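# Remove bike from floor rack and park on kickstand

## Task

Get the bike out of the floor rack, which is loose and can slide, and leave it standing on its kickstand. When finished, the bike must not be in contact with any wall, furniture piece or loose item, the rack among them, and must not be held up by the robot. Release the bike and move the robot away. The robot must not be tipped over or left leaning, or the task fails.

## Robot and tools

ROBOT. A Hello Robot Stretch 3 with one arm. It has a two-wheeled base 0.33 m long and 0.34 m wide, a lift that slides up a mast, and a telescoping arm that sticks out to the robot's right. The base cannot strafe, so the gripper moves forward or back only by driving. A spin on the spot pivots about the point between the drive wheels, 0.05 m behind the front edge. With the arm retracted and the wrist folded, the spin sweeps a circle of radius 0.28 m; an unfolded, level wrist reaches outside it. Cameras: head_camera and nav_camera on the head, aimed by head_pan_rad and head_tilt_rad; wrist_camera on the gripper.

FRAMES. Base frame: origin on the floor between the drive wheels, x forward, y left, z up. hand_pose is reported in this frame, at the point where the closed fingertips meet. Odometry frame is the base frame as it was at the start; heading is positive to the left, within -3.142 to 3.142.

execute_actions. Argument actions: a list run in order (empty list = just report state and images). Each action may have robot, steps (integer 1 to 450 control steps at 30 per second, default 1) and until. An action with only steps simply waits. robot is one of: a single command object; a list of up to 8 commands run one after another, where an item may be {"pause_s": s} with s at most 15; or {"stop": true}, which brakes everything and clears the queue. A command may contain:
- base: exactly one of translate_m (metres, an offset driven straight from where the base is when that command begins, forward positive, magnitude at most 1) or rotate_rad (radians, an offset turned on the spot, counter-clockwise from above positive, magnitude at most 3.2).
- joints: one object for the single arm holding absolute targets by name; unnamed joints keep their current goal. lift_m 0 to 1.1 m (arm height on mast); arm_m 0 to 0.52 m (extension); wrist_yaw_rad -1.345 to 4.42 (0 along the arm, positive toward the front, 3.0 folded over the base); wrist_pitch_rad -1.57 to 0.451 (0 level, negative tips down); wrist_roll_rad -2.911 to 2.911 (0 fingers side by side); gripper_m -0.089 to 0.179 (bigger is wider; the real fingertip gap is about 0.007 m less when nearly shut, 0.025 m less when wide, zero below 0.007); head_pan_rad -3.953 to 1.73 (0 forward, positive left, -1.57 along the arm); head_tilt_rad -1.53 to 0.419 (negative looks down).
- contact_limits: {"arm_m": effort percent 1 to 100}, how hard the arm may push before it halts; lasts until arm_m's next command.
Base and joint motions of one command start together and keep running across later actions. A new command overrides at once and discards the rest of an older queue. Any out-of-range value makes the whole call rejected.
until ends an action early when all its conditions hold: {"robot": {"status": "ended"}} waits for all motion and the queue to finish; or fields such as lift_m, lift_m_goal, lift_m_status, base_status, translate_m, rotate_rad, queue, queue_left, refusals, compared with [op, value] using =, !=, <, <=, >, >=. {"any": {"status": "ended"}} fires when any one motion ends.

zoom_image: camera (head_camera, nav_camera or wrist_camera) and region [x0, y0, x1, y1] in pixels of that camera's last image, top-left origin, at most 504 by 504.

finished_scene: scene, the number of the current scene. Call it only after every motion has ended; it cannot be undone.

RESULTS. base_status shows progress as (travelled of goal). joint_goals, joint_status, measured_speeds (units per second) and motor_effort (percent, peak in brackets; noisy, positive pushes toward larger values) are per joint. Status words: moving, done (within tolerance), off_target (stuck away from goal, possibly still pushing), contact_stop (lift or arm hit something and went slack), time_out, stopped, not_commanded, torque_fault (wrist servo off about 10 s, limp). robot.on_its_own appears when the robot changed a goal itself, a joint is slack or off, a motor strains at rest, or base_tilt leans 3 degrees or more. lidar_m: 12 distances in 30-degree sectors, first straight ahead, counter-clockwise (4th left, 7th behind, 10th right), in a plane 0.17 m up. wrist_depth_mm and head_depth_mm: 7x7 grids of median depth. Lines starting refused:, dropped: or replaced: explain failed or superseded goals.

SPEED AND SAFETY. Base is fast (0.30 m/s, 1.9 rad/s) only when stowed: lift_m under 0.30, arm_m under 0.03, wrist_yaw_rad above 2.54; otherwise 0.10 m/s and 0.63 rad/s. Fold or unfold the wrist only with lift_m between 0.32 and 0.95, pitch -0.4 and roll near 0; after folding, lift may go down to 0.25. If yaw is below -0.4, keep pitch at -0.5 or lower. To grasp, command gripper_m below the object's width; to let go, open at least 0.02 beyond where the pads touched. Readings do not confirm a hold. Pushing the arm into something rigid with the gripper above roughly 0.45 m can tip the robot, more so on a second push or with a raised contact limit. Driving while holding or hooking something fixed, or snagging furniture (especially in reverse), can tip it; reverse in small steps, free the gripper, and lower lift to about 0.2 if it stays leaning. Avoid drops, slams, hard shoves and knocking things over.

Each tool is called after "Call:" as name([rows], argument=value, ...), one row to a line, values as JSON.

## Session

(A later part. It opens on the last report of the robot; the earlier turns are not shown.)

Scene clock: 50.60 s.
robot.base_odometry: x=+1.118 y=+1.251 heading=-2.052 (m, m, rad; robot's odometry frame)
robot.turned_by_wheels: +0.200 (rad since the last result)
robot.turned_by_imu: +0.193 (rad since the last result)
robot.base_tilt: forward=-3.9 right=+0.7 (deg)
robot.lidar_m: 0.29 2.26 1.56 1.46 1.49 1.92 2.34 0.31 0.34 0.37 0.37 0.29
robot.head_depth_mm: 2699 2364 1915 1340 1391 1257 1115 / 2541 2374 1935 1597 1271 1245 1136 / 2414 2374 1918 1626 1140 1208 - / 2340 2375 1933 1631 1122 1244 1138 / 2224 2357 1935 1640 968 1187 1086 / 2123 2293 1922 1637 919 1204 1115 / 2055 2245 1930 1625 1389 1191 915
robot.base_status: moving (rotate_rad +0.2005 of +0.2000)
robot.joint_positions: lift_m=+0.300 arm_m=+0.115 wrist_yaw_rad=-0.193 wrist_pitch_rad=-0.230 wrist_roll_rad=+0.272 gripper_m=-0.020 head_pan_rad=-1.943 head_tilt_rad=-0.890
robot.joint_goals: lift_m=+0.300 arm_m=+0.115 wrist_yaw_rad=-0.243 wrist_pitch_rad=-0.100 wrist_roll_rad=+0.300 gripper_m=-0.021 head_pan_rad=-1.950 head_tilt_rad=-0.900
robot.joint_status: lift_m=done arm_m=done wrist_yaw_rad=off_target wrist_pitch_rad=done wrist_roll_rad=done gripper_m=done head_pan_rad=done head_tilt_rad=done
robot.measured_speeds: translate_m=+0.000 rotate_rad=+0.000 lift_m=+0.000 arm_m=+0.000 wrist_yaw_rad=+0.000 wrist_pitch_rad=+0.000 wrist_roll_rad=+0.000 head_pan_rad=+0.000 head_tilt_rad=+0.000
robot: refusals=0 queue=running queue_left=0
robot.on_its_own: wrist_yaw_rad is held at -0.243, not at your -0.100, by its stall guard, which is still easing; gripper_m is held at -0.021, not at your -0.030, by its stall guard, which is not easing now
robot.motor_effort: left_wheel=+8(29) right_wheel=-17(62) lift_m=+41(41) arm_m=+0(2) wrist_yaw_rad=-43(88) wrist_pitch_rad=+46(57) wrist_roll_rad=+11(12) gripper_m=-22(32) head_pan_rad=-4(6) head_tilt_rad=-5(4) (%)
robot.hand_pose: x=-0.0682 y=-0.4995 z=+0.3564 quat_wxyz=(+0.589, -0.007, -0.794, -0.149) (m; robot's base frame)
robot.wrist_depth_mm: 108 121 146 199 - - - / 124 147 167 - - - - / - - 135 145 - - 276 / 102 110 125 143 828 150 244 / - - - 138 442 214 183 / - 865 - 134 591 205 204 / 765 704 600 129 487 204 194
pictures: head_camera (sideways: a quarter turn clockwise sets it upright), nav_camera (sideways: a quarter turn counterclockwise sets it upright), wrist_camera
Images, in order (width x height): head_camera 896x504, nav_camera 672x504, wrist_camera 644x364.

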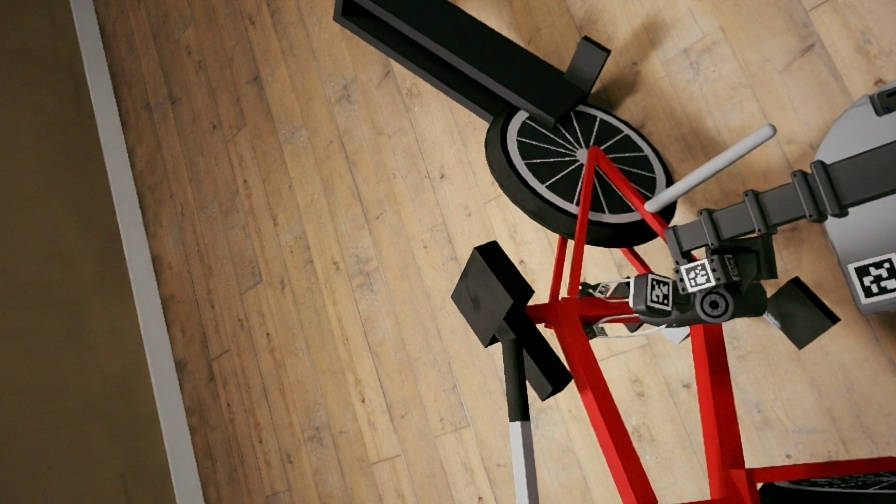

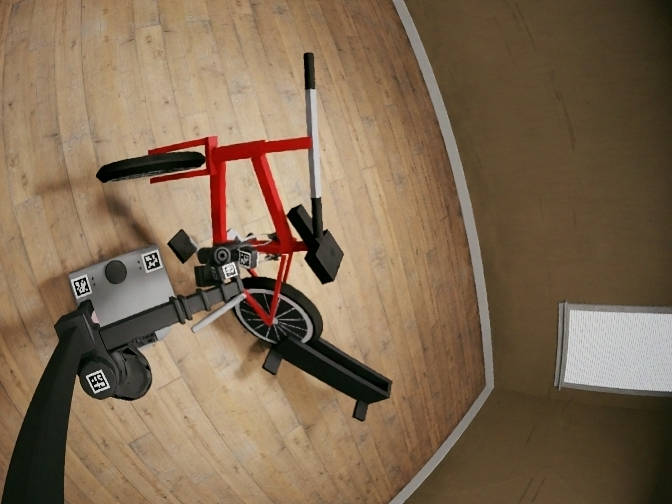

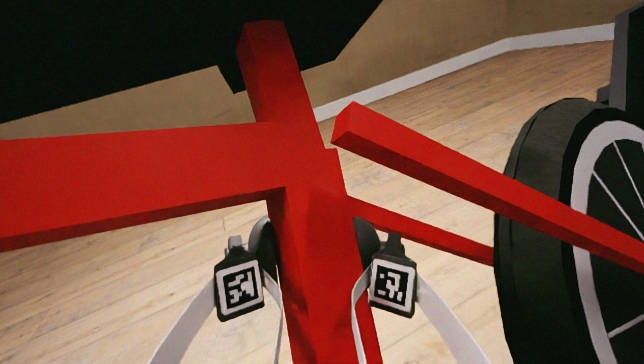

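Call:
execute_actions([
  {"robot":{"joints":{"arm_m":0.01,"lift_m":0.33},"contact_limits":{"arm_m":60}},"steps":75,"until":{"robot":{"status":"ended"}}},
])

Scene clock: 52.60 s.
robot.base_odometry: x=+1.118 y=+1.251 heading=-2.052 (m, m, rad; robot's odometry frame)
robot.turned_by_wheels: -0.001 (rad since the last result)
robot.turned_by_imu: -0.001 (rad since the last result)
robot.base_tilt: forward=-2.3 right=-1.2 (deg)
robot.lidar_m: 0.35 2.25 1.56 1.46 1.49 1.91 2.34 0.39 0.35 0.34 0.37 0.35
robot.head_depth_mm: 2699 2365 1925 1630 1416 1245 1118 / 2583 2360 1935 1630 1197 1190 1133 / 2448 2364 1931 1631 1198 1091 - / 2318 2386 1926 1626 1215 1088 - / 2227 2370 1935 1635 1365 1190 1116 / 2128 2292 1938 1450 1276 1246 1118 / 2051 2262 1931 1561 1397 1249 1103
robot.base_status: done (rotate_rad +0.1999 of +0.2000)
robot.joint_positions: lift_m=+0.330 arm_m=+0.010 wrist_yaw_rad=-0.174 wrist_pitch_rad=-0.123 wrist_roll_rad=+0.294 gripper_m=-0.021 head_pan_rad=-1.944 head_tilt_rad=-0.890
robot.joint_goals: lift_m=+0.330 arm_m=+0.010 wrist_yaw_rad=-0.176 wrist_pitch_rad=-0.100 wrist_roll_rad=+0.300 gripper_m=-0.021 head_pan_rad=-1.950 head_tilt_rad=-0.900
robot.joint_status: lift_m=done arm_m=done wrist_yaw_rad=off_target wrist_pitch_rad=done wrist_roll_rad=done gripper_m=done head_pan_rad=done head_tilt_rad=done
robot.measured_speeds: translate_m=+0.000 rotate_rad=+0.000 lift_m=+0.000 arm_m=+0.000 wrist_yaw_rad=+0.000 wrist_pitch_rad=+0.000 wrist_roll_rad=+0.000 head_pan_rad=+0.000 head_tilt_rad=+0.000
robot: refusals=0 queue=done queue_left=0
robot.on_its_own: wrist_yaw_rad is held at -0.176, not at your -0.100, by its stall guard, which is not easing now; gripper_m is held at -0.021, not at your -0.030, by its stall guard, which is not easing now
robot.motor_effort: left_wheel=-1(9) right_wheel=+2(17) lift_m=+33(54) arm_m=-4(13) wrist_yaw_rad=-1(43) wrist_pitch_rad=+8(60) wrist_roll_rad=+2(17) gripper_m=-8(23) head_pan_rad=-4(4) head_tilt_rad=-3(4) (%)
robot.contact_limits: arm_m 42 (drawing in: default 26, maximum 42; extending or still: default 36, maximum 59)
robot.hand_pose: x=-0.0650 y=-0.4029 z=+0.4132 quat_wxyz=(+0.588, -0.033, -0.802, -0.101) (m; robot's base frame)
robot.wrist_depth_mm: - - - - - - - / - - - - - - - / - - - - - - - / - - - - - - 892 / - - - - 640 814 691 / - - 961 - 552 402 350 / - 884 535 523 379 321 88
pictures: head_camera (sideways: a quarter turn clockwise sets it upright), nav_camera (sideways: a quarter turn counterclockwise sets it upright), wrist_camera
Images, in order (width x height): head_camera 896x504, nav_camera 672x504, wrist_camera 644x364.

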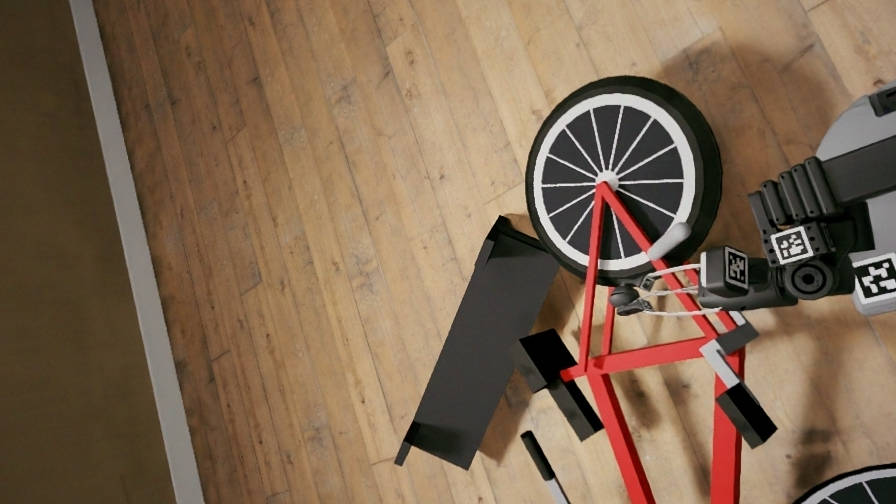

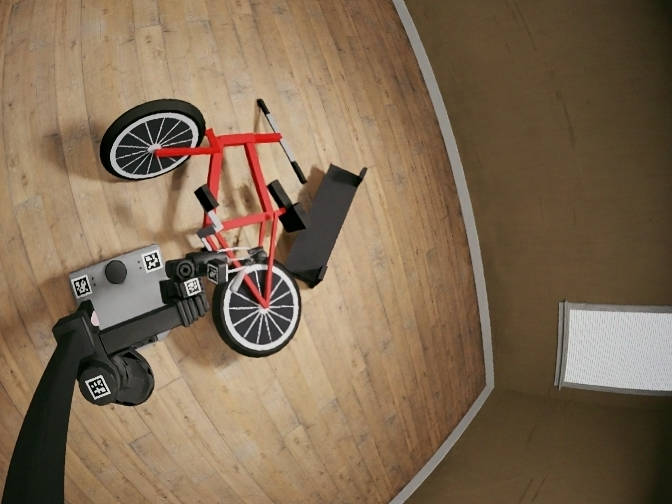

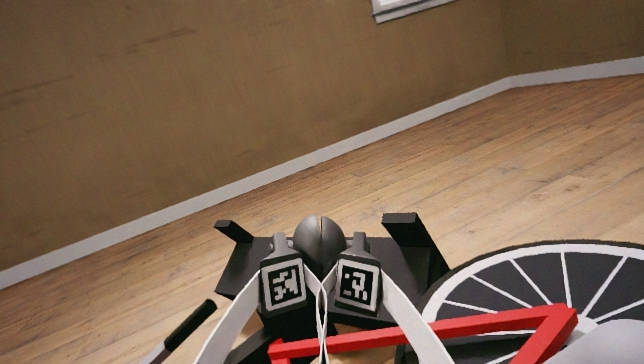

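Call:
execute_actions([
  {"robot":{"joints":{"lift_m":0.5,"wrist_yaw_rad":0,"head_pan_rad":-1.2,"head_tilt_rad":-1.05}},"steps":75,"until":{"robot":{"status":"ended"}}},
])

Scene clock: 55.20 s.
robot.base_odometry: x=+1.118 y=+1.251 heading=-2.052 (m, m, rad; robot's odometry frame)
robot.turned_by_wheels: +0.000 (rad since the last result)
robot.turned_by_imu: +0.000 (rad since the last result)
robot.base_tilt: forward=-2.4 right=-1.2 (deg)
robot.lidar_m: 0.34 2.26 1.56 1.46 1.49 1.91 2.34 0.40 0.35 0.34 0.37 0.35
robot.head_depth_mm: 2107 1890 1651 1341 1139 1025 1086 / 2157 1897 1570 1394 1335 - - / 2197 1882 1651 1406 1286 1222 - / 2210 1888 1658 1410 1291 1215 - / 2221 1899 1664 1472 1222 1207 1100 / 2208 1899 1657 1472 1062 1161 1107 / 2238 1890 1662 1482 988 1159 1111
robot.base_status: done (rotate_rad +0.1999 of +0.2000)
robot.joint_positions: lift_m=+0.500 arm_m=+0.010 wrist_yaw_rad=-0.002 wrist_pitch_rad=-0.122 wrist_roll_rad=+0.294 gripper_m=-0.021 head_pan_rad=-1.207 head_tilt_rad=-1.037
robot.joint_goals: lift_m=+0.500 arm_m=+0.010 wrist_yaw_rad=+0.000 wrist_pitch_rad=-0.100 wrist_roll_rad=+0.300 gripper_m=-0.021 head_pan_rad=-1.200 head_tilt_rad=-1.050
robot.joint_status: lift_m=done arm_m=done wrist_yaw_rad=done wrist_pitch_rad=done wrist_roll_rad=done gripper_m=done head_pan_rad=done head_tilt_rad=done
robot.measured_speeds: translate_m=+0.000 rotate_rad=+0.000 lift_m=+0.000 arm_m=+0.000 wrist_yaw_rad=+0.000 wrist_pitch_rad=+0.000 wrist_roll_rad=+0.000 head_pan_rad=+0.000 head_tilt_rad=+0.000
robot: refusals=0 queue=done queue_left=0
robot.on_its_own: gripper_m is held at -0.021, not at your -0.030, by its stall guard, which is not easing now
robot.motor_effort: left_wheel=-1(1) right_wheel=+2(2) lift_m=+33(33) arm_m=-4(4) wrist_yaw_rad=+3(3) wrist_pitch_rad=+7(8) wrist_roll_rad=+2(2) gripper_m=-8(8) head_pan_rad=+4(54) head_tilt_rad=-5(14) (%)
robot.contact_limits: arm_m 59 (drawing in: default 26, maximum 42; extending or still: default 36, maximum 59)
robot.hand_pose: x=-0.0220 y=-0.4067 z=+0.5835 quat_wxyz=(+0.595, +0.036, -0.801, -0.050) (m; robot's base frame)
robot.wrist_depth_mm: - - - - - - - / - - - - - - - / - - - - - - - / - - - - - - - / - - - - - - 965 / - - - - 989 850 789 / - - - 842 651 623 665
pictures: head_camera (sideways: a quarter turn clockwise sets it upright), nav_camera (sideways: a quarter turn counterclockwise sets it upright), wrist_camera
Images, in order (width x height): head_camera 896x504, nav_camera 672x504, wrist_camera 644x364.

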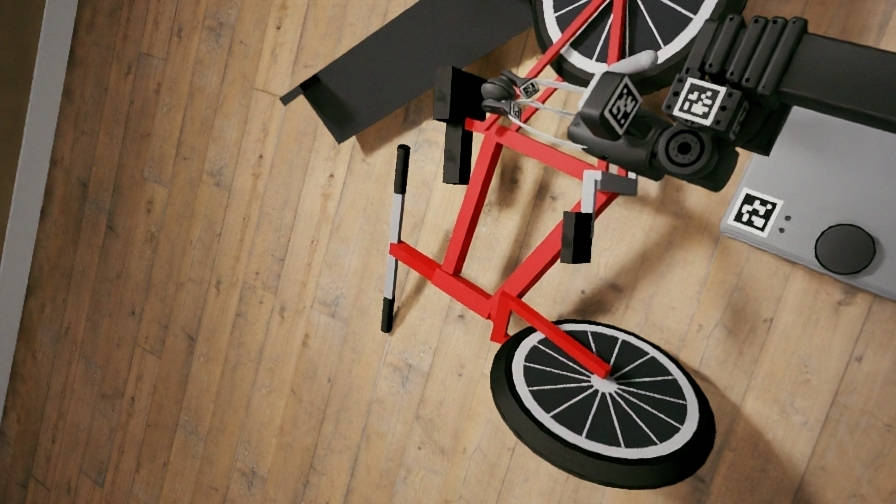

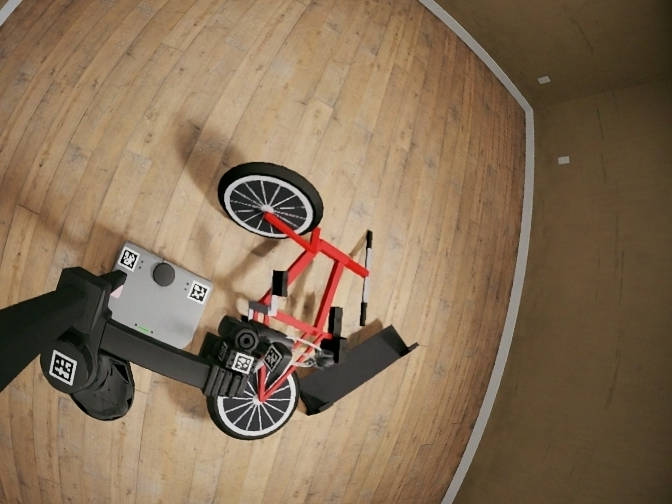

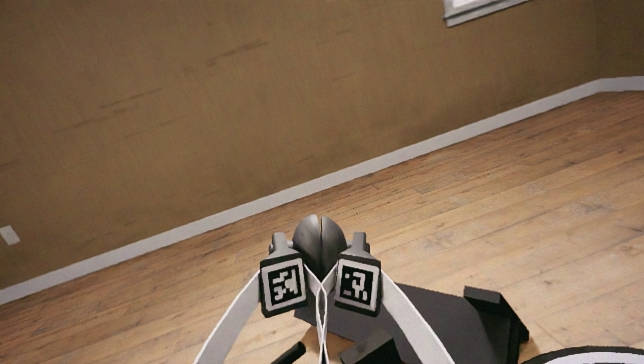

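Call:
execute_actions([
  {"robot":[{"base":{"translate_m":-0.3},"joints":{"wrist_roll_rad":1.57,"wrist_pitch_rad":-0.9,"gripper_m":0.12,"lift_m":0.6}},{"base":{"rotate_rad":0.45}},{"base":{"translate_m":0.46}},{"base":{"rotate_rad":-0.45},"joints":{"arm_m":0.48,"head_pan_rad":-1.5,"head_tilt_rad":-0.95}},{"joints":{"lift_m":0.4}}],"steps":450,"until":{"robot":{"status":"ended"}}},
])

Scene clock: 70.57 s.
robot.base_odometry: x=+1.242 y=+1.057 heading=-2.052 (m, m, rad; robot's odometry frame)
robot.turned_by_wheels: +0.000 (rad since the last result)
robot.turned_by_imu: -0.001 (rad since the last result)
robot.base_tilt: forward=-2.3 right=-1.4 (deg)
robot.lidar_m: 2.28 1.97 1.36 1.27 1.30 1.66 2.47 2.52 0.58 0.54 0.33 0.34
robot.head_depth_mm: 2343 2143 1794 1412 1183 1227 - / 2330 2149 - 1500 1329 1225 - / 2356 2133 1725 1466 1300 1222 1157 / 2371 2153 1808 1491 1328 1223 1136 / 2397 2127 1804 1525 1203 1185 1106 / 2381 2147 1804 1563 1035 1065 1110 / 2403 2150 1803 1561 1369 1229 1112
robot.base_status: done (rotate_rad -0.4499 of -0.4500)
robot.joint_positions: lift_m=+0.600 arm_m=+0.461 wrist_yaw_rad=-0.001 wrist_pitch_rad=-0.903 wrist_roll_rad=+1.566 gripper_m=+0.120 head_pan_rad=-1.493 head_tilt_rad=-0.951
robot.joint_goals: lift_m=+0.600 arm_m=+0.480 wrist_yaw_rad=+0.000 wrist_pitch_rad=-0.900 wrist_roll_rad=+1.570 gripper_m=+0.120 head_pan_rad=-1.500 head_tilt_rad=-0.950
robot.joint_status: lift_m=done arm_m=moving wrist_yaw_rad=done wrist_pitch_rad=done wrist_roll_rad=done gripper_m=done head_pan_rad=done head_tilt_rad=done
robot.measured_speeds: translate_m=+0.000 rotate_rad=+0.000 lift_m=+0.000 arm_m=+0.075 wrist_yaw_rad=+0.000 wrist_pitch_rad=+0.000 wrist_roll_rad=+0.000 head_pan_rad=+0.000 head_tilt_rad=+0.000
robot: refusals=0 queue=running queue_left=1
robot.motor_effort: left_wheel=+3(9) right_wheel=-4(7) lift_m=+33(34) arm_m=+5(5) wrist_yaw_rad=+2(3) wrist_pitch_rad=+1(8) wrist_roll_rad=+1(1) gripper_m=+0(80) head_pan_rad=-4(33) head_tilt_rad=+1(5) (%)
robot.hand_pose: x=-0.0217 y=-0.7451 z=+0.5223 quat_wxyz=(+0.002, +0.000, -0.900, -0.437) (m; robot's base frame)
robot.wrist_depth_mm: - - 953 601 595 414 376 / - - 977 645 632 547 487 / - - - 695 555 535 409 / - - - 793 568 573 487 / - - - 841 695 582 402 / - - - 868 620 498 504 / - - - 893 729 490 449
pictures: head_camera (sideways: a quarter turn clockwise sets it upright), nav_camera (sideways: a quarter turn counterclockwise sets it upright), wrist_camera
Images, in order (width x height): head_camera 896x504, nav_camera 672x504, wrist_camera 644x364.

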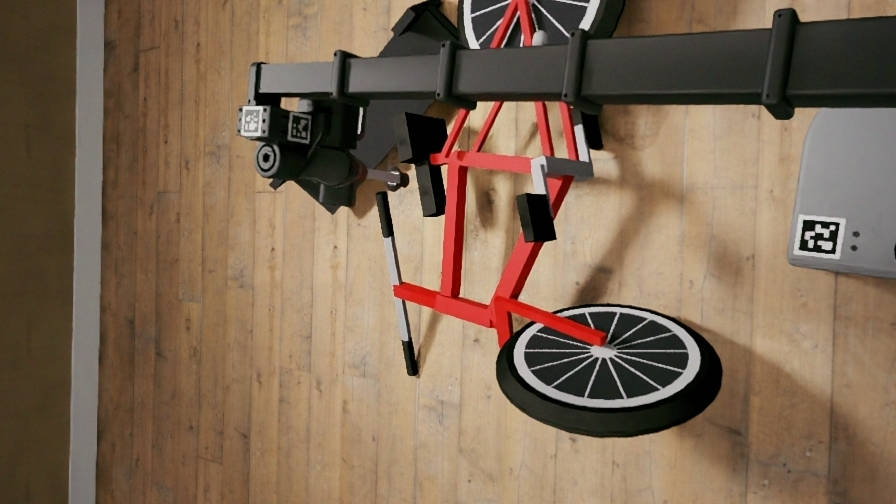

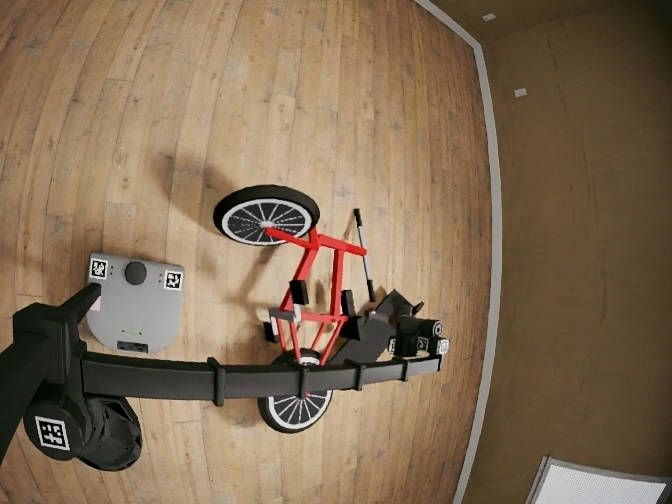

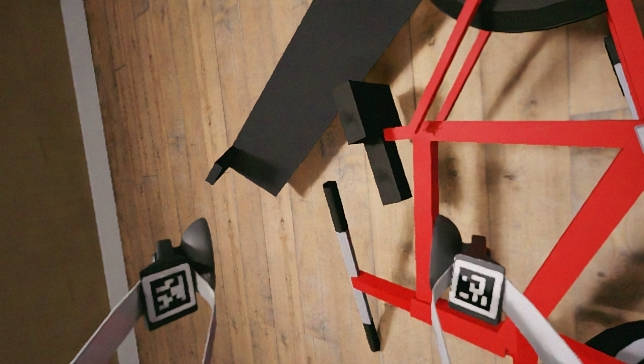

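Call:
execute_actions([
  {"robot":{"joints":{"lift_m":0.34,"arm_m":0.46}},"steps":150,"until":{"robot":{"status":"ended"}}},
])

Scene clock: 73.83 s.
robot.base_odometry: x=+1.242 y=+1.057 heading=-2.052 (m, m, rad; robot's odometry frame)
robot.turned_by_wheels: +0.000 (rad since the last result)
robot.turned_by_imu: +0.000 (rad since the last result)
robot.base_tilt: forward=-2.4 right=-1.1 (deg)
robot.lidar_m: 2.28 1.97 1.37 1.28 1.30 1.67 2.47 2.52 0.58 0.54 0.34 0.33
robot.head_depth_mm: 2337 2133 1805 1418 1179 1226 1105 / 2349 2149 1796 1484 1286 1225 1125 / 2346 2139 1653 1502 1303 1223 - / 2365 2136 1812 1495 1323 1225 1144 / 2382 2127 1809 1526 1202 1188 1111 / 2386 2131 1805 1553 1041 1060 1112 / 2382 2138 1807 1562 1367 1225 1106
robot.base_status: done (rotate_rad -0.4499 of -0.4500)
robot.joint_positions: lift_m=+0.340 arm_m=+0.460 wrist_yaw_rad=-0.001 wrist_pitch_rad=-0.903 wrist_roll_rad=+1.566 gripper_m=+0.120 head_pan_rad=-1.493 head_tilt_rad=-0.951
robot.joint_goals: lift_m=+0.340 arm_m=+0.460 wrist_yaw_rad=+0.000 wrist_pitch_rad=-0.900 wrist_roll_rad=+1.570 gripper_m=+0.120 head_pan_rad=-1.500 head_tilt_rad=-0.950
robot.joint_status: lift_m=done arm_m=done wrist_yaw_rad=done wrist_pitch_rad=done wrist_roll_rad=done gripper_m=done head_pan_rad=done head_tilt_rad=done
robot.measured_speeds: translate_m=+0.000 rotate_rad=+0.000 lift_m=+0.000 arm_m=+0.000 wrist_yaw_rad=+0.000 wrist_pitch_rad=+0.000 wrist_roll_rad=+0.000 head_pan_rad=+0.000 head_tilt_rad=+0.000
robot: refusals=0 queue=done queue_left=0
robot.motor_effort: left_wheel=+4(3) right_wheel=-3(4) lift_m=+27(33) arm_m=-4(5) wrist_yaw_rad=+2(1) wrist_pitch_rad=+1(1) wrist_roll_rad=+1(1) gripper_m=+1(1) head_pan_rad=-4(4) head_tilt_rad=+0(0) (%)
robot.hand_pose: x=-0.0217 y=-0.7449 z=+0.2626 quat_wxyz=(+0.002, +0.000, -0.900, -0.437) (m; robot's base frame)
robot.wrist_depth_mm: - 767 411 421 366 324 283 / - 487 334 387 374 328 287 / - 534 339 304 243 194 165 / - 574 590 313 402 340 291 / - 912 607 336 422 343 302 / - - 604 522 430 338 305 / - 970 701 421 429 372 178
pictures: head_camera (sideways: a quarter turn clockwise sets it upright), nav_camera (sideways: a quarter turn counterclockwise sets it upright), wrist_camera
Images, in order (width x height): head_camera 896x504, nav_camera 672x504, wrist_camera 644x364.

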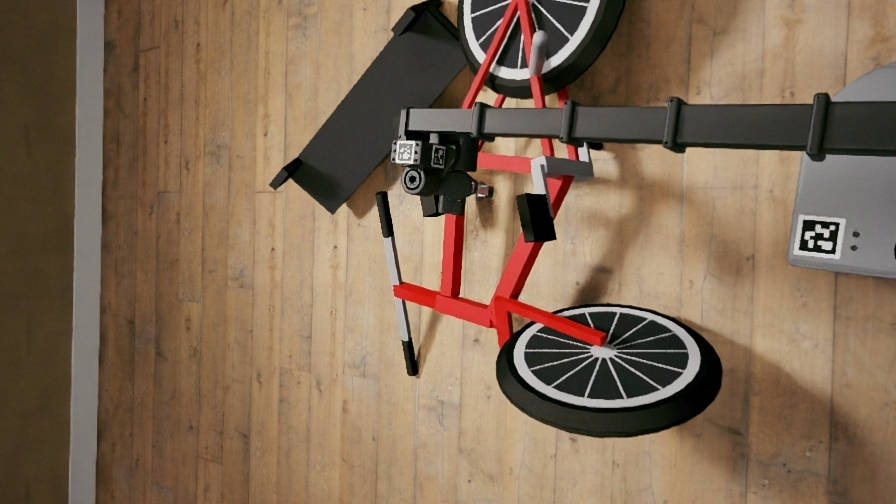

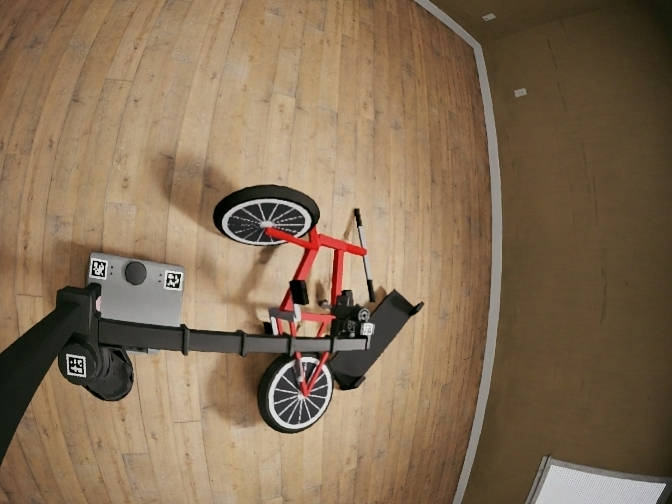

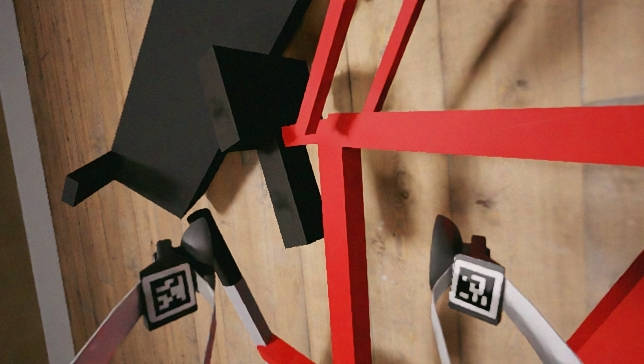

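Call:
execute_actions([
  {"robot":[{"base":{"translate_m":0.07}},{"joints":{"lift_m":0.22,"arm_m":0.5,"wrist_pitch_rad":-0.8}}],"steps":200,"until":{"robot":{"status":"ended"}}},
])

Scene clock: 77.73 s.
robot.base_odometry: x=+1.210 y=+0.995 heading=-2.052 (m, m, rad; robot's odometry frame)
robot.turned_by_wheels: +0.000 (rad since the last result)
robot.turned_by_imu: +0.000 (rad since the last result)
robot.base_tilt: forward=-2.4 right=-1.2 (deg)
robot.lidar_m: 2.21 1.98 1.37 1.28 1.30 1.67 2.54 0.68 0.56 0.55 0.29 2.37
robot.head_depth_mm: 2332 2137 1798 1444 1244 1221 1108 / 2352 2136 1603 1479 1304 1224 1141 / 2351 2149 1766 1489 1323 1224 - / 2369 2150 1801 1501 1319 1224 1139 / 2376 2152 1807 1558 1098 1106 1108 / 2372 2151 1788 1562 1351 1205 1111 / 2382 2158 1801 1561 1373 1224 1108
robot.base_status: done (translate_m +0.0700 of +0.0700)
robot.joint_positions: lift_m=+0.220 arm_m=+0.500 wrist_yaw_rad=-0.001 wrist_pitch_rad=-0.813 wrist_roll_rad=+1.566 gripper_m=+0.120 head_pan_rad=-1.493 head_tilt_rad=-0.951
robot.joint_goals: lift_m=+0.220 arm_m=+0.500 wrist_yaw_rad=+0.000 wrist_pitch_rad=-0.800 wrist_roll_rad=+1.570 gripper_m=+0.120 head_pan_rad=-1.500 head_tilt_rad=-0.950
robot.joint_status: lift_m=done arm_m=done wrist_yaw_rad=done wrist_pitch_rad=done wrist_roll_rad=done gripper_m=done head_pan_rad=done head_tilt_rad=done
robot.measured_speeds: translate_m=+0.000 rotate_rad=+0.000 lift_m=+0.000 arm_m=+0.000 wrist_yaw_rad=+0.000 wrist_pitch_rad=+0.000 wrist_roll_rad=+0.000 head_pan_rad=+0.000 head_tilt_rad=+0.000
robot: refusals=0 queue=done queue_left=0
robot.motor_effort: left_wheel=+3(8) right_wheel=-3(6) lift_m=+27(27) arm_m=+5(7) wrist_yaw_rad=+2(1) wrist_pitch_rad=+4(5) wrist_roll_rad=+1(2) gripper_m=+0(0) head_pan_rad=-4(4) head_tilt_rad=+0(0) (%)
robot.hand_pose: x=-0.0217 y=-0.8030 z=+0.1559 quat_wxyz=(+0.002, +0.000, -0.918, -0.396) (m; robot's base frame)
robot.wrist_depth_mm: - 356 210 165 267 229 197 / - 404 227 170 279 232 200 / 453 449 235 176 286 237 203 / - 479 501 180 292 242 206 / - 846 501 184 307 245 209 / - - 492 189 305 238 213 / - 867 482 197 304 260 214
pictures: head_camera (sideways: a quarter turn clockwise sets it upright), nav_camera (sideways: a quarter turn counterclockwise sets it upright), wrist_camera
Images, in order (width x height): head_camera 896x504, nav_camera 672x504, wrist_camera 644x364.

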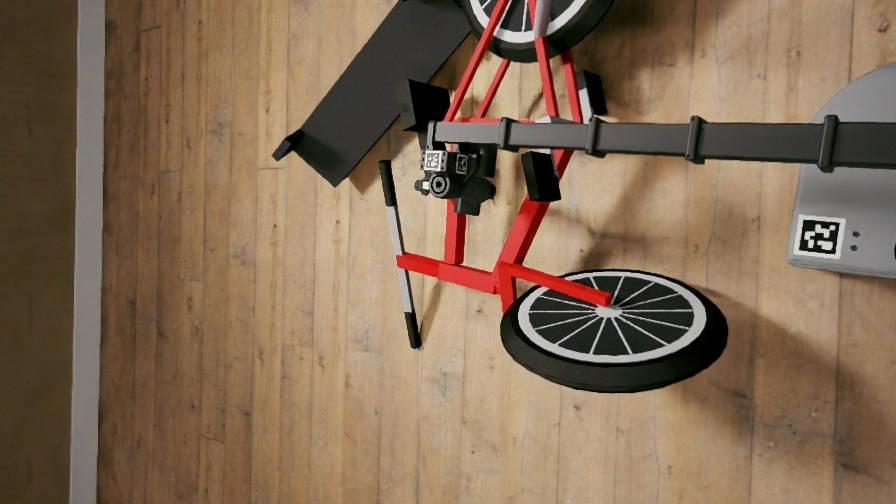

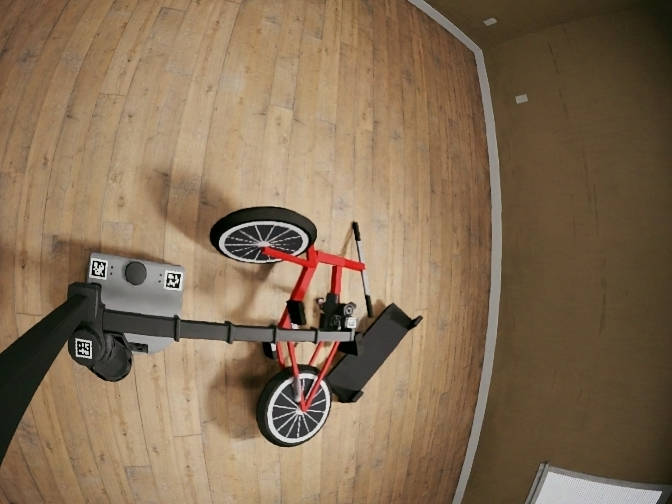

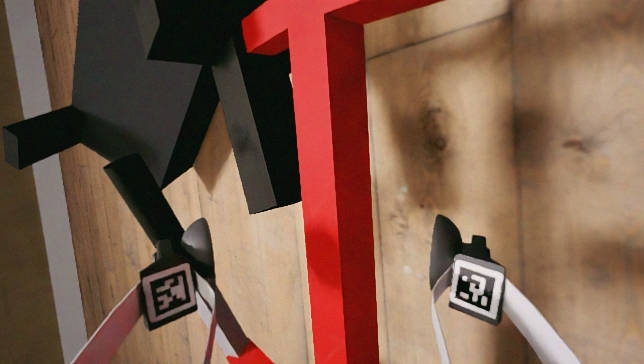

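Call:
execute_actions([
  {"robot":{"joints":{"lift_m":0.165,"arm_m":0.52}},"steps":60,"until":{"robot":{"status":"ended"}}},
  {"robot":{"joints":{"gripper_m":-0.035}},"steps":60},
])

Scene clock: 81.17 s.
robot.base_odometry: x=+1.210 y=+0.995 heading=-2.052 (m, m, rad; robot's odometry frame)
robot.turned_by_wheels: +0.000 (rad since the last result)
robot.turned_by_imu: +0.000 (rad since the last result)
robot.base_tilt: forward=-2.2 right=-1.5 (deg)
robot.lidar_m: 2.21 1.98 1.37 1.28 1.30 1.68 2.55 0.68 0.56 0.55 0.29 2.36
robot.head_depth_mm: 2331 2133 1796 1442 1242 1220 1110 / 2345 2130 1596 1471 1304 1228 1137 / 2329 2137 1768 1471 1323 1224 - / 2371 2132 1802 1499 1324 1226 1145 / 2356 2136 1815 1561 1092 1104 1103 / 2386 2150 1815 1565 1349 1208 1108 / 2374 2144 1803 1556 1380 1224 1115
robot.base_status: done (translate_m +0.0700 of +0.0700)
robot.joint_positions: lift_m=+0.165 arm_m=+0.520 wrist_yaw_rad=+0.001 wrist_pitch_rad=-0.758 wrist_roll_rad=+1.558 gripper_m=-0.034 head_pan_rad=-1.493 head_tilt_rad=-0.951
robot.joint_goals: lift_m=+0.165 arm_m=+0.520 wrist_yaw_rad=+0.000 wrist_pitch_rad=-0.800 wrist_roll_rad=+1.570 gripper_m=-0.035 head_pan_rad=-1.500 head_tilt_rad=-0.950
robot.joint_status: lift_m=done arm_m=done wrist_yaw_rad=done wrist_pitch_rad=done wrist_roll_rad=done gripper_m=done head_pan_rad=done head_tilt_rad=done
robot.measured_speeds: translate_m=+0.000 rotate_rad=+0.000 lift_m=+0.000 arm_m=+0.000 wrist_yaw_rad=+0.000 wrist_pitch_rad=+0.000 wrist_roll_rad=+0.000 head_pan_rad=+0.000 head_tilt_rad=+0.000
robot: refusals=0 queue=done queue_left=0
robot.motor_effort: left_wheel=+3(4) right_wheel=-3(4) lift_m=+24(27) arm_m=+5(7) wrist_yaw_rad=-1(2) wrist_pitch_rad=-15(19) wrist_roll_rad=+5(5) gripper_m=-35(100) head_pan_rad=-5(4) head_tilt_rad=+0(0) (%)
robot.hand_pose: x=-0.0213 y=-0.8340 z=+0.1101 quat_wxyz=(+0.007, +0.003, -0.929, -0.370) (m; robot's base frame)
robot.wrist_depth_mm: - 171 168 113 230 190 162 / - 364 172 116 235 193 164 / 421 415 170 120 240 196 166 / - 449 168 122 236 200 168 / - 219 497 125 235 202 170 / - 927 420 128 231 206 173 / - - 440 133 257 205 175
pictures: head_camera (sideways: a quarter turn clockwise sets it upright), nav_camera (sideways: a quarter turn counterclockwise sets it upright), wrist_camera
Images, in order (width x height): head_camera 896x504, nav_camera 672x504, wrist_camera 644x364.

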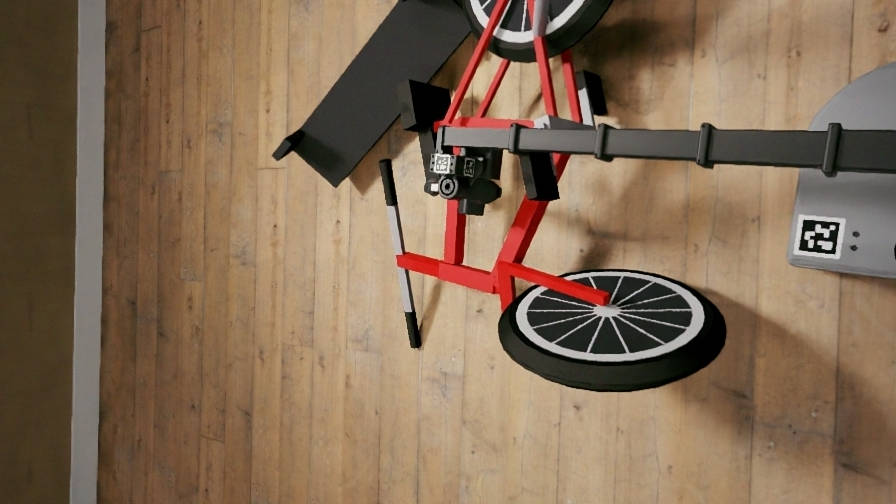

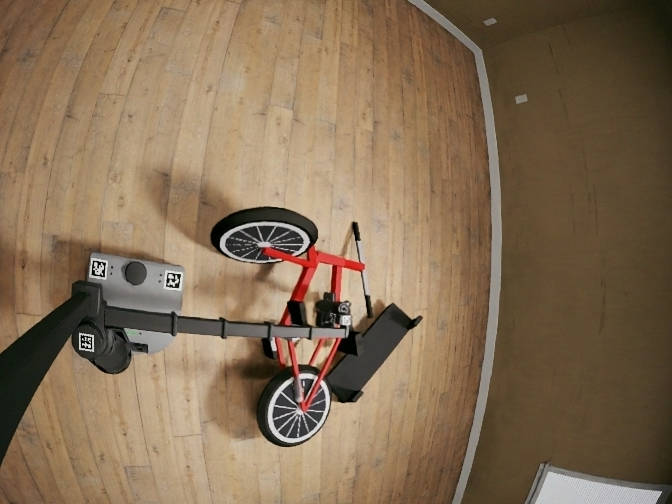

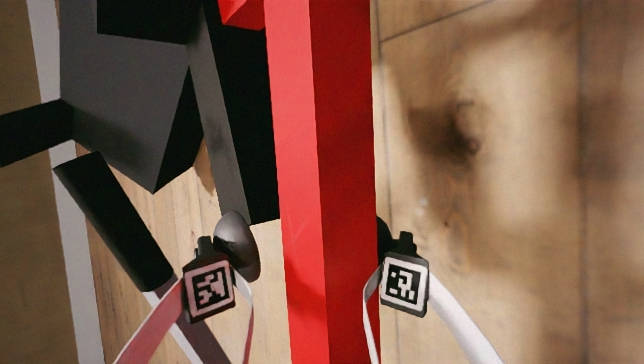

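Call:
execute_actions([
  {"robot":{"joints":{"gripper_m":0.08}},"steps":30},
  {"robot":{"base":{"translate_m":0.04}},"steps":35},
  {"robot":{"joints":{"gripper_m":-0.04}},"steps":45},
  {"robot":{"joints":{"lift_m":0.3}},"steps":50},
])

Scene clock: 86.67 s.
robot.base_odometry: x=+1.191 y=+0.960 heading=-2.053 (m, m, rad; robot's odometry frame)
robot.turned_by_wheels: +0.000 (rad since the last result)
robot.turned_by_imu: +0.005 (rad since the last result)
robot.base_tilt: forward=-2.4 right=-1.4 (deg)
robot.lidar_m: 2.17 1.98 1.37 1.29 1.30 1.68 2.58 0.64 0.53 0.46 0.26 2.32
robot.head_depth_mm: 2329 2140 1807 1470 1302 1225 1107 / 2341 2153 1612 1405 1292 1227 1141 / 2334 2137 1805 1588 1327 1228 - / 2354 2142 1814 1495 1268 1192 1137 / 2378 2149 1810 1569 1074 1039 1111 / 2375 2137 1808 1557 1382 1209 1105 / 2383 2135 1815 1557 1376 1222 1107
robot.base_status: done (translate_m +0.0400 of +0.0400)
robot.joint_positions: lift_m=+0.192 arm_m=+0.520 wrist_yaw_rad=+0.000 wrist_pitch_rad=-0.882 wrist_roll_rad=+1.569 gripper_m=-0.033 head_pan_rad=-1.494 head_tilt_rad=-0.949
robot.joint_goals: lift_m=+0.192 arm_m=+0.520 wrist_yaw_rad=+0.000 wrist_pitch_rad=-0.800 wrist_roll_rad=+1.570 gripper_m=-0.034 head_pan_rad=-1.500 head_tilt_rad=-0.950
robot.joint_status: lift_m=contact_stop arm_m=done wrist_yaw_rad=done wrist_pitch_rad=done wrist_roll_rad=done gripper_m=done head_pan_rad=done head_tilt_rad=done
robot.measured_speeds: translate_m=+0.000 rotate_rad=+0.000 lift_m=-0.001 arm_m=+0.000 wrist_yaw_rad=+0.000 wrist_pitch_rad=+0.000 wrist_roll_rad=+0.000 head_pan_rad=+0.000 head_tilt_rad=+0.000
robot: refusals=0 queue=dropped queue_left=0
robot.on_its_own: gripper_m is held at -0.034, not at your -0.040, by its stall guard, which is still easing; lift_m is slack since a contact_stop, until your next command for it (your +0.300 is given up)
robot.motor_effort: left_wheel=-1(16) right_wheel=+5(22) lift_m=+31(59) arm_m=-1(5) wrist_yaw_rad=+0(12) wrist_pitch_rad=+29(34) wrist_roll_rad=+0(5) gripper_m=-26(100) head_pan_rad=-4(4) head_tilt_rad=+0(0) (%)
robot.hand_pose: x=-0.0215 y=-0.8091 z=+0.1174 quat_wxyz=(+0.001, +0.000, -0.904, -0.427) (m; robot's base frame)
robot.wrist_depth_mm: 345 329 149 111 231 199 174 / 380 375 152 114 233 203 176 / 396 460 152 117 237 207 180 / 180 535 386 122 242 210 182 / - 489 419 126 242 212 185 / - 229 465 128 239 218 188 / - 656 404 134 260 218 191
pictures: head_camera (sideways: a quarter turn clockwise sets it upright), nav_camera (sideways: a quarter turn counterclockwise sets it upright), wrist_camera
Images, in order (width x height): head_camera 896x504, nav_camera 672x504, wrist_camera 644x364.

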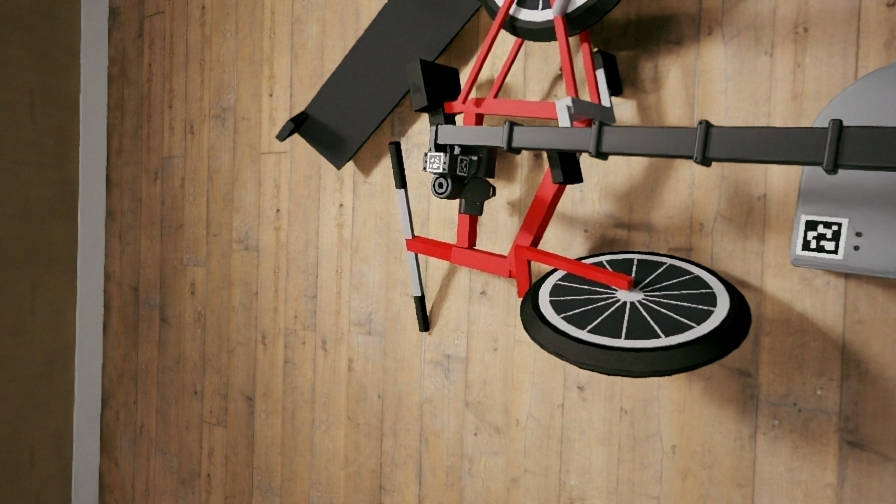

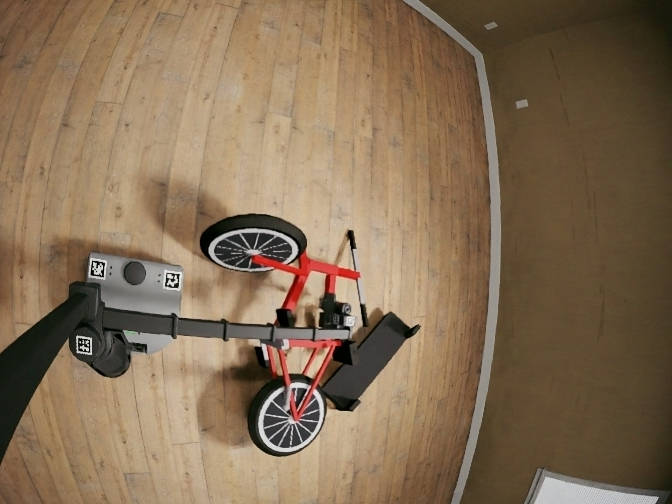

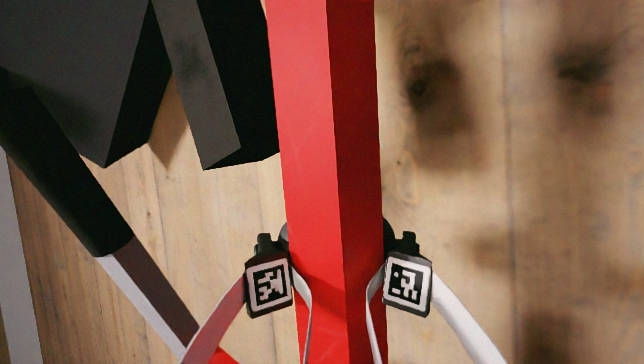

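Call:
execute_actions([
  {"robot":{"joints":{"lift_m":0.205,"wrist_pitch_rad":-0.9}},"steps":15},
  {"robot":{"joints":{"lift_m":0.22}},"steps":15},
  {"robot":{"joints":{"lift_m":0.235}},"steps":15},
  {"robot":{"joints":{"lift_m":0.25}},"steps":15},
  {"robot":{"joints":{"lift_m":0.27}},"steps":15},
  {"robot":{"joints":{"lift_m":0.29}},"steps":15},
])

Scene clock: 89.77 s.
robot.base_odometry: x=+1.191 y=+0.960 heading=-2.052 (m, m, rad; robot's odometry frame)
robot.turned_by_wheels: +0.000 (rad since the last result)
robot.turned_by_imu: +0.003 (rad since the last result)
robot.base_tilt: forward=-2.4 right=-1.2 (deg)
robot.lidar_m: 2.17 1.97 1.38 1.29 1.31 1.69 2.58 0.62 0.52 0.46 0.24 2.31
robot.head_depth_mm: 2319 2146 1798 1469 1240 1224 1109 / 2346 2146 1614 1452 1301 1228 1139 / 2346 2144 1794 1478 1348 1223 - / 2345 2148 1806 1504 1305 1189 1138 / 2356 2152 1814 1552 1082 1025 1107 / 2383 2139 1816 1561 1368 1205 1110 / 2396 2157 1813 1559 1377 1223 1107
robot.base_status: done (translate_m +0.0400 of +0.0400)
robot.joint_positions: lift_m=+0.206 arm_m=+0.520 wrist_yaw_rad=+0.005 wrist_pitch_rad=-0.966 wrist_roll_rad=+1.569 gripper_m=-0.027 head_pan_rad=-1.494 head_tilt_rad=-0.949
robot.joint_goals: lift_m=+0.207 arm_m=+0.520 wrist_yaw_rad=+0.000 wrist_pitch_rad=-0.900 wrist_roll_rad=+1.570 gripper_m=-0.028 head_pan_rad=-1.500 head_tilt_rad=-0.950
robot.joint_status: lift_m=contact_stop arm_m=done wrist_yaw_rad=done wrist_pitch_rad=off_target wrist_roll_rad=done gripper_m=done head_pan_rad=done head_tilt_rad=done
robot.measured_speeds: translate_m=+0.000 rotate_rad=+0.000 lift_m=-0.012 arm_m=+0.000 wrist_yaw_rad=+0.000 wrist_pitch_rad=+0.000 wrist_roll_rad=+0.000 head_pan_rad=+0.000 head_tilt_rad=+0.000
robot: refusals=0 queue=dropped queue_left=0
robot.on_its_own: gripper_m is held at -0.028, not at your -0.040, by its stall guard, which is not easing now; lift_m is slack since a contact_stop, until your next command for it (your +0.290 is given up)
robot.motor_effort: left_wheel=+3(8) right_wheel=-5(9) lift_m=+45(59) arm_m=-3(4) wrist_yaw_rad=-4(4) wrist_pitch_rad=+24(29) wrist_roll_rad=+0(0) gripper_m=-25(26) head_pan_rad=-4(3) head_tilt_rad=+0(1) (%)
robot.hand_pose: x=-0.0209 y=-0.7908 z=+0.1201 quat_wxyz=(+0.002, +0.002, -0.885, -0.465) (m; robot's base frame)
robot.wrist_depth_mm: 330 326 149 110 231 205 182 / 359 416 146 115 235 209 184 / 396 452 147 118 241 213 188 / 172 475 359 122 246 217 191 / 180 471 384 125 246 221 195 / 786 211 419 128 - 226 197 / 839 470 395 136 258 225 202
pictures: head_camera (sideways: a quarter turn clockwise sets it upright), nav_camera (sideways: a quarter turn counterclockwise sets it upright), wrist_camera
replaced: robot.lift_m: its motion had ended contact_stop
replaced: robot.lift_m: its motion had ended contact_stop
replaced: robot.lift_m: its motion had ended contact_stop
replaced: robot.lift_m: its motion had ended contact_stop
Images, in order (width x height): head_camera 896x504, nav_camera 672x504, wrist_camera 644x364.

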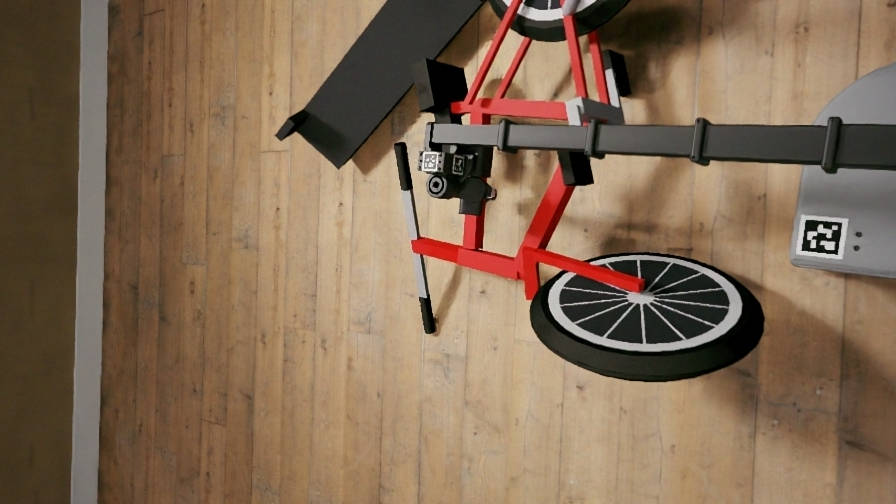

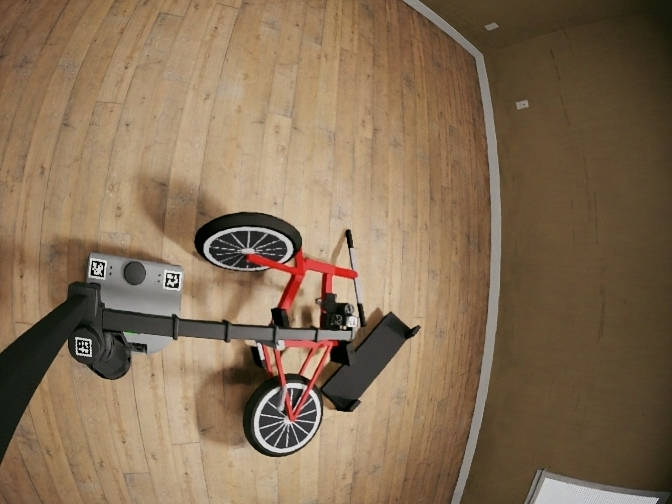

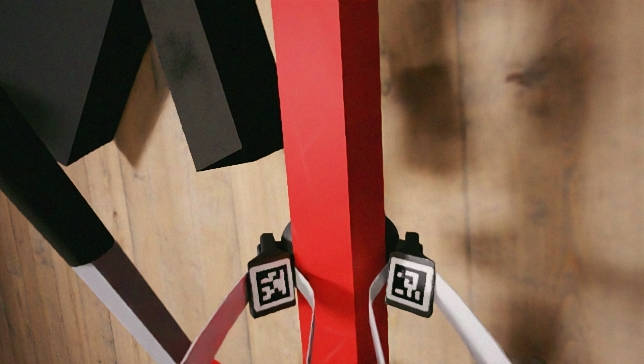

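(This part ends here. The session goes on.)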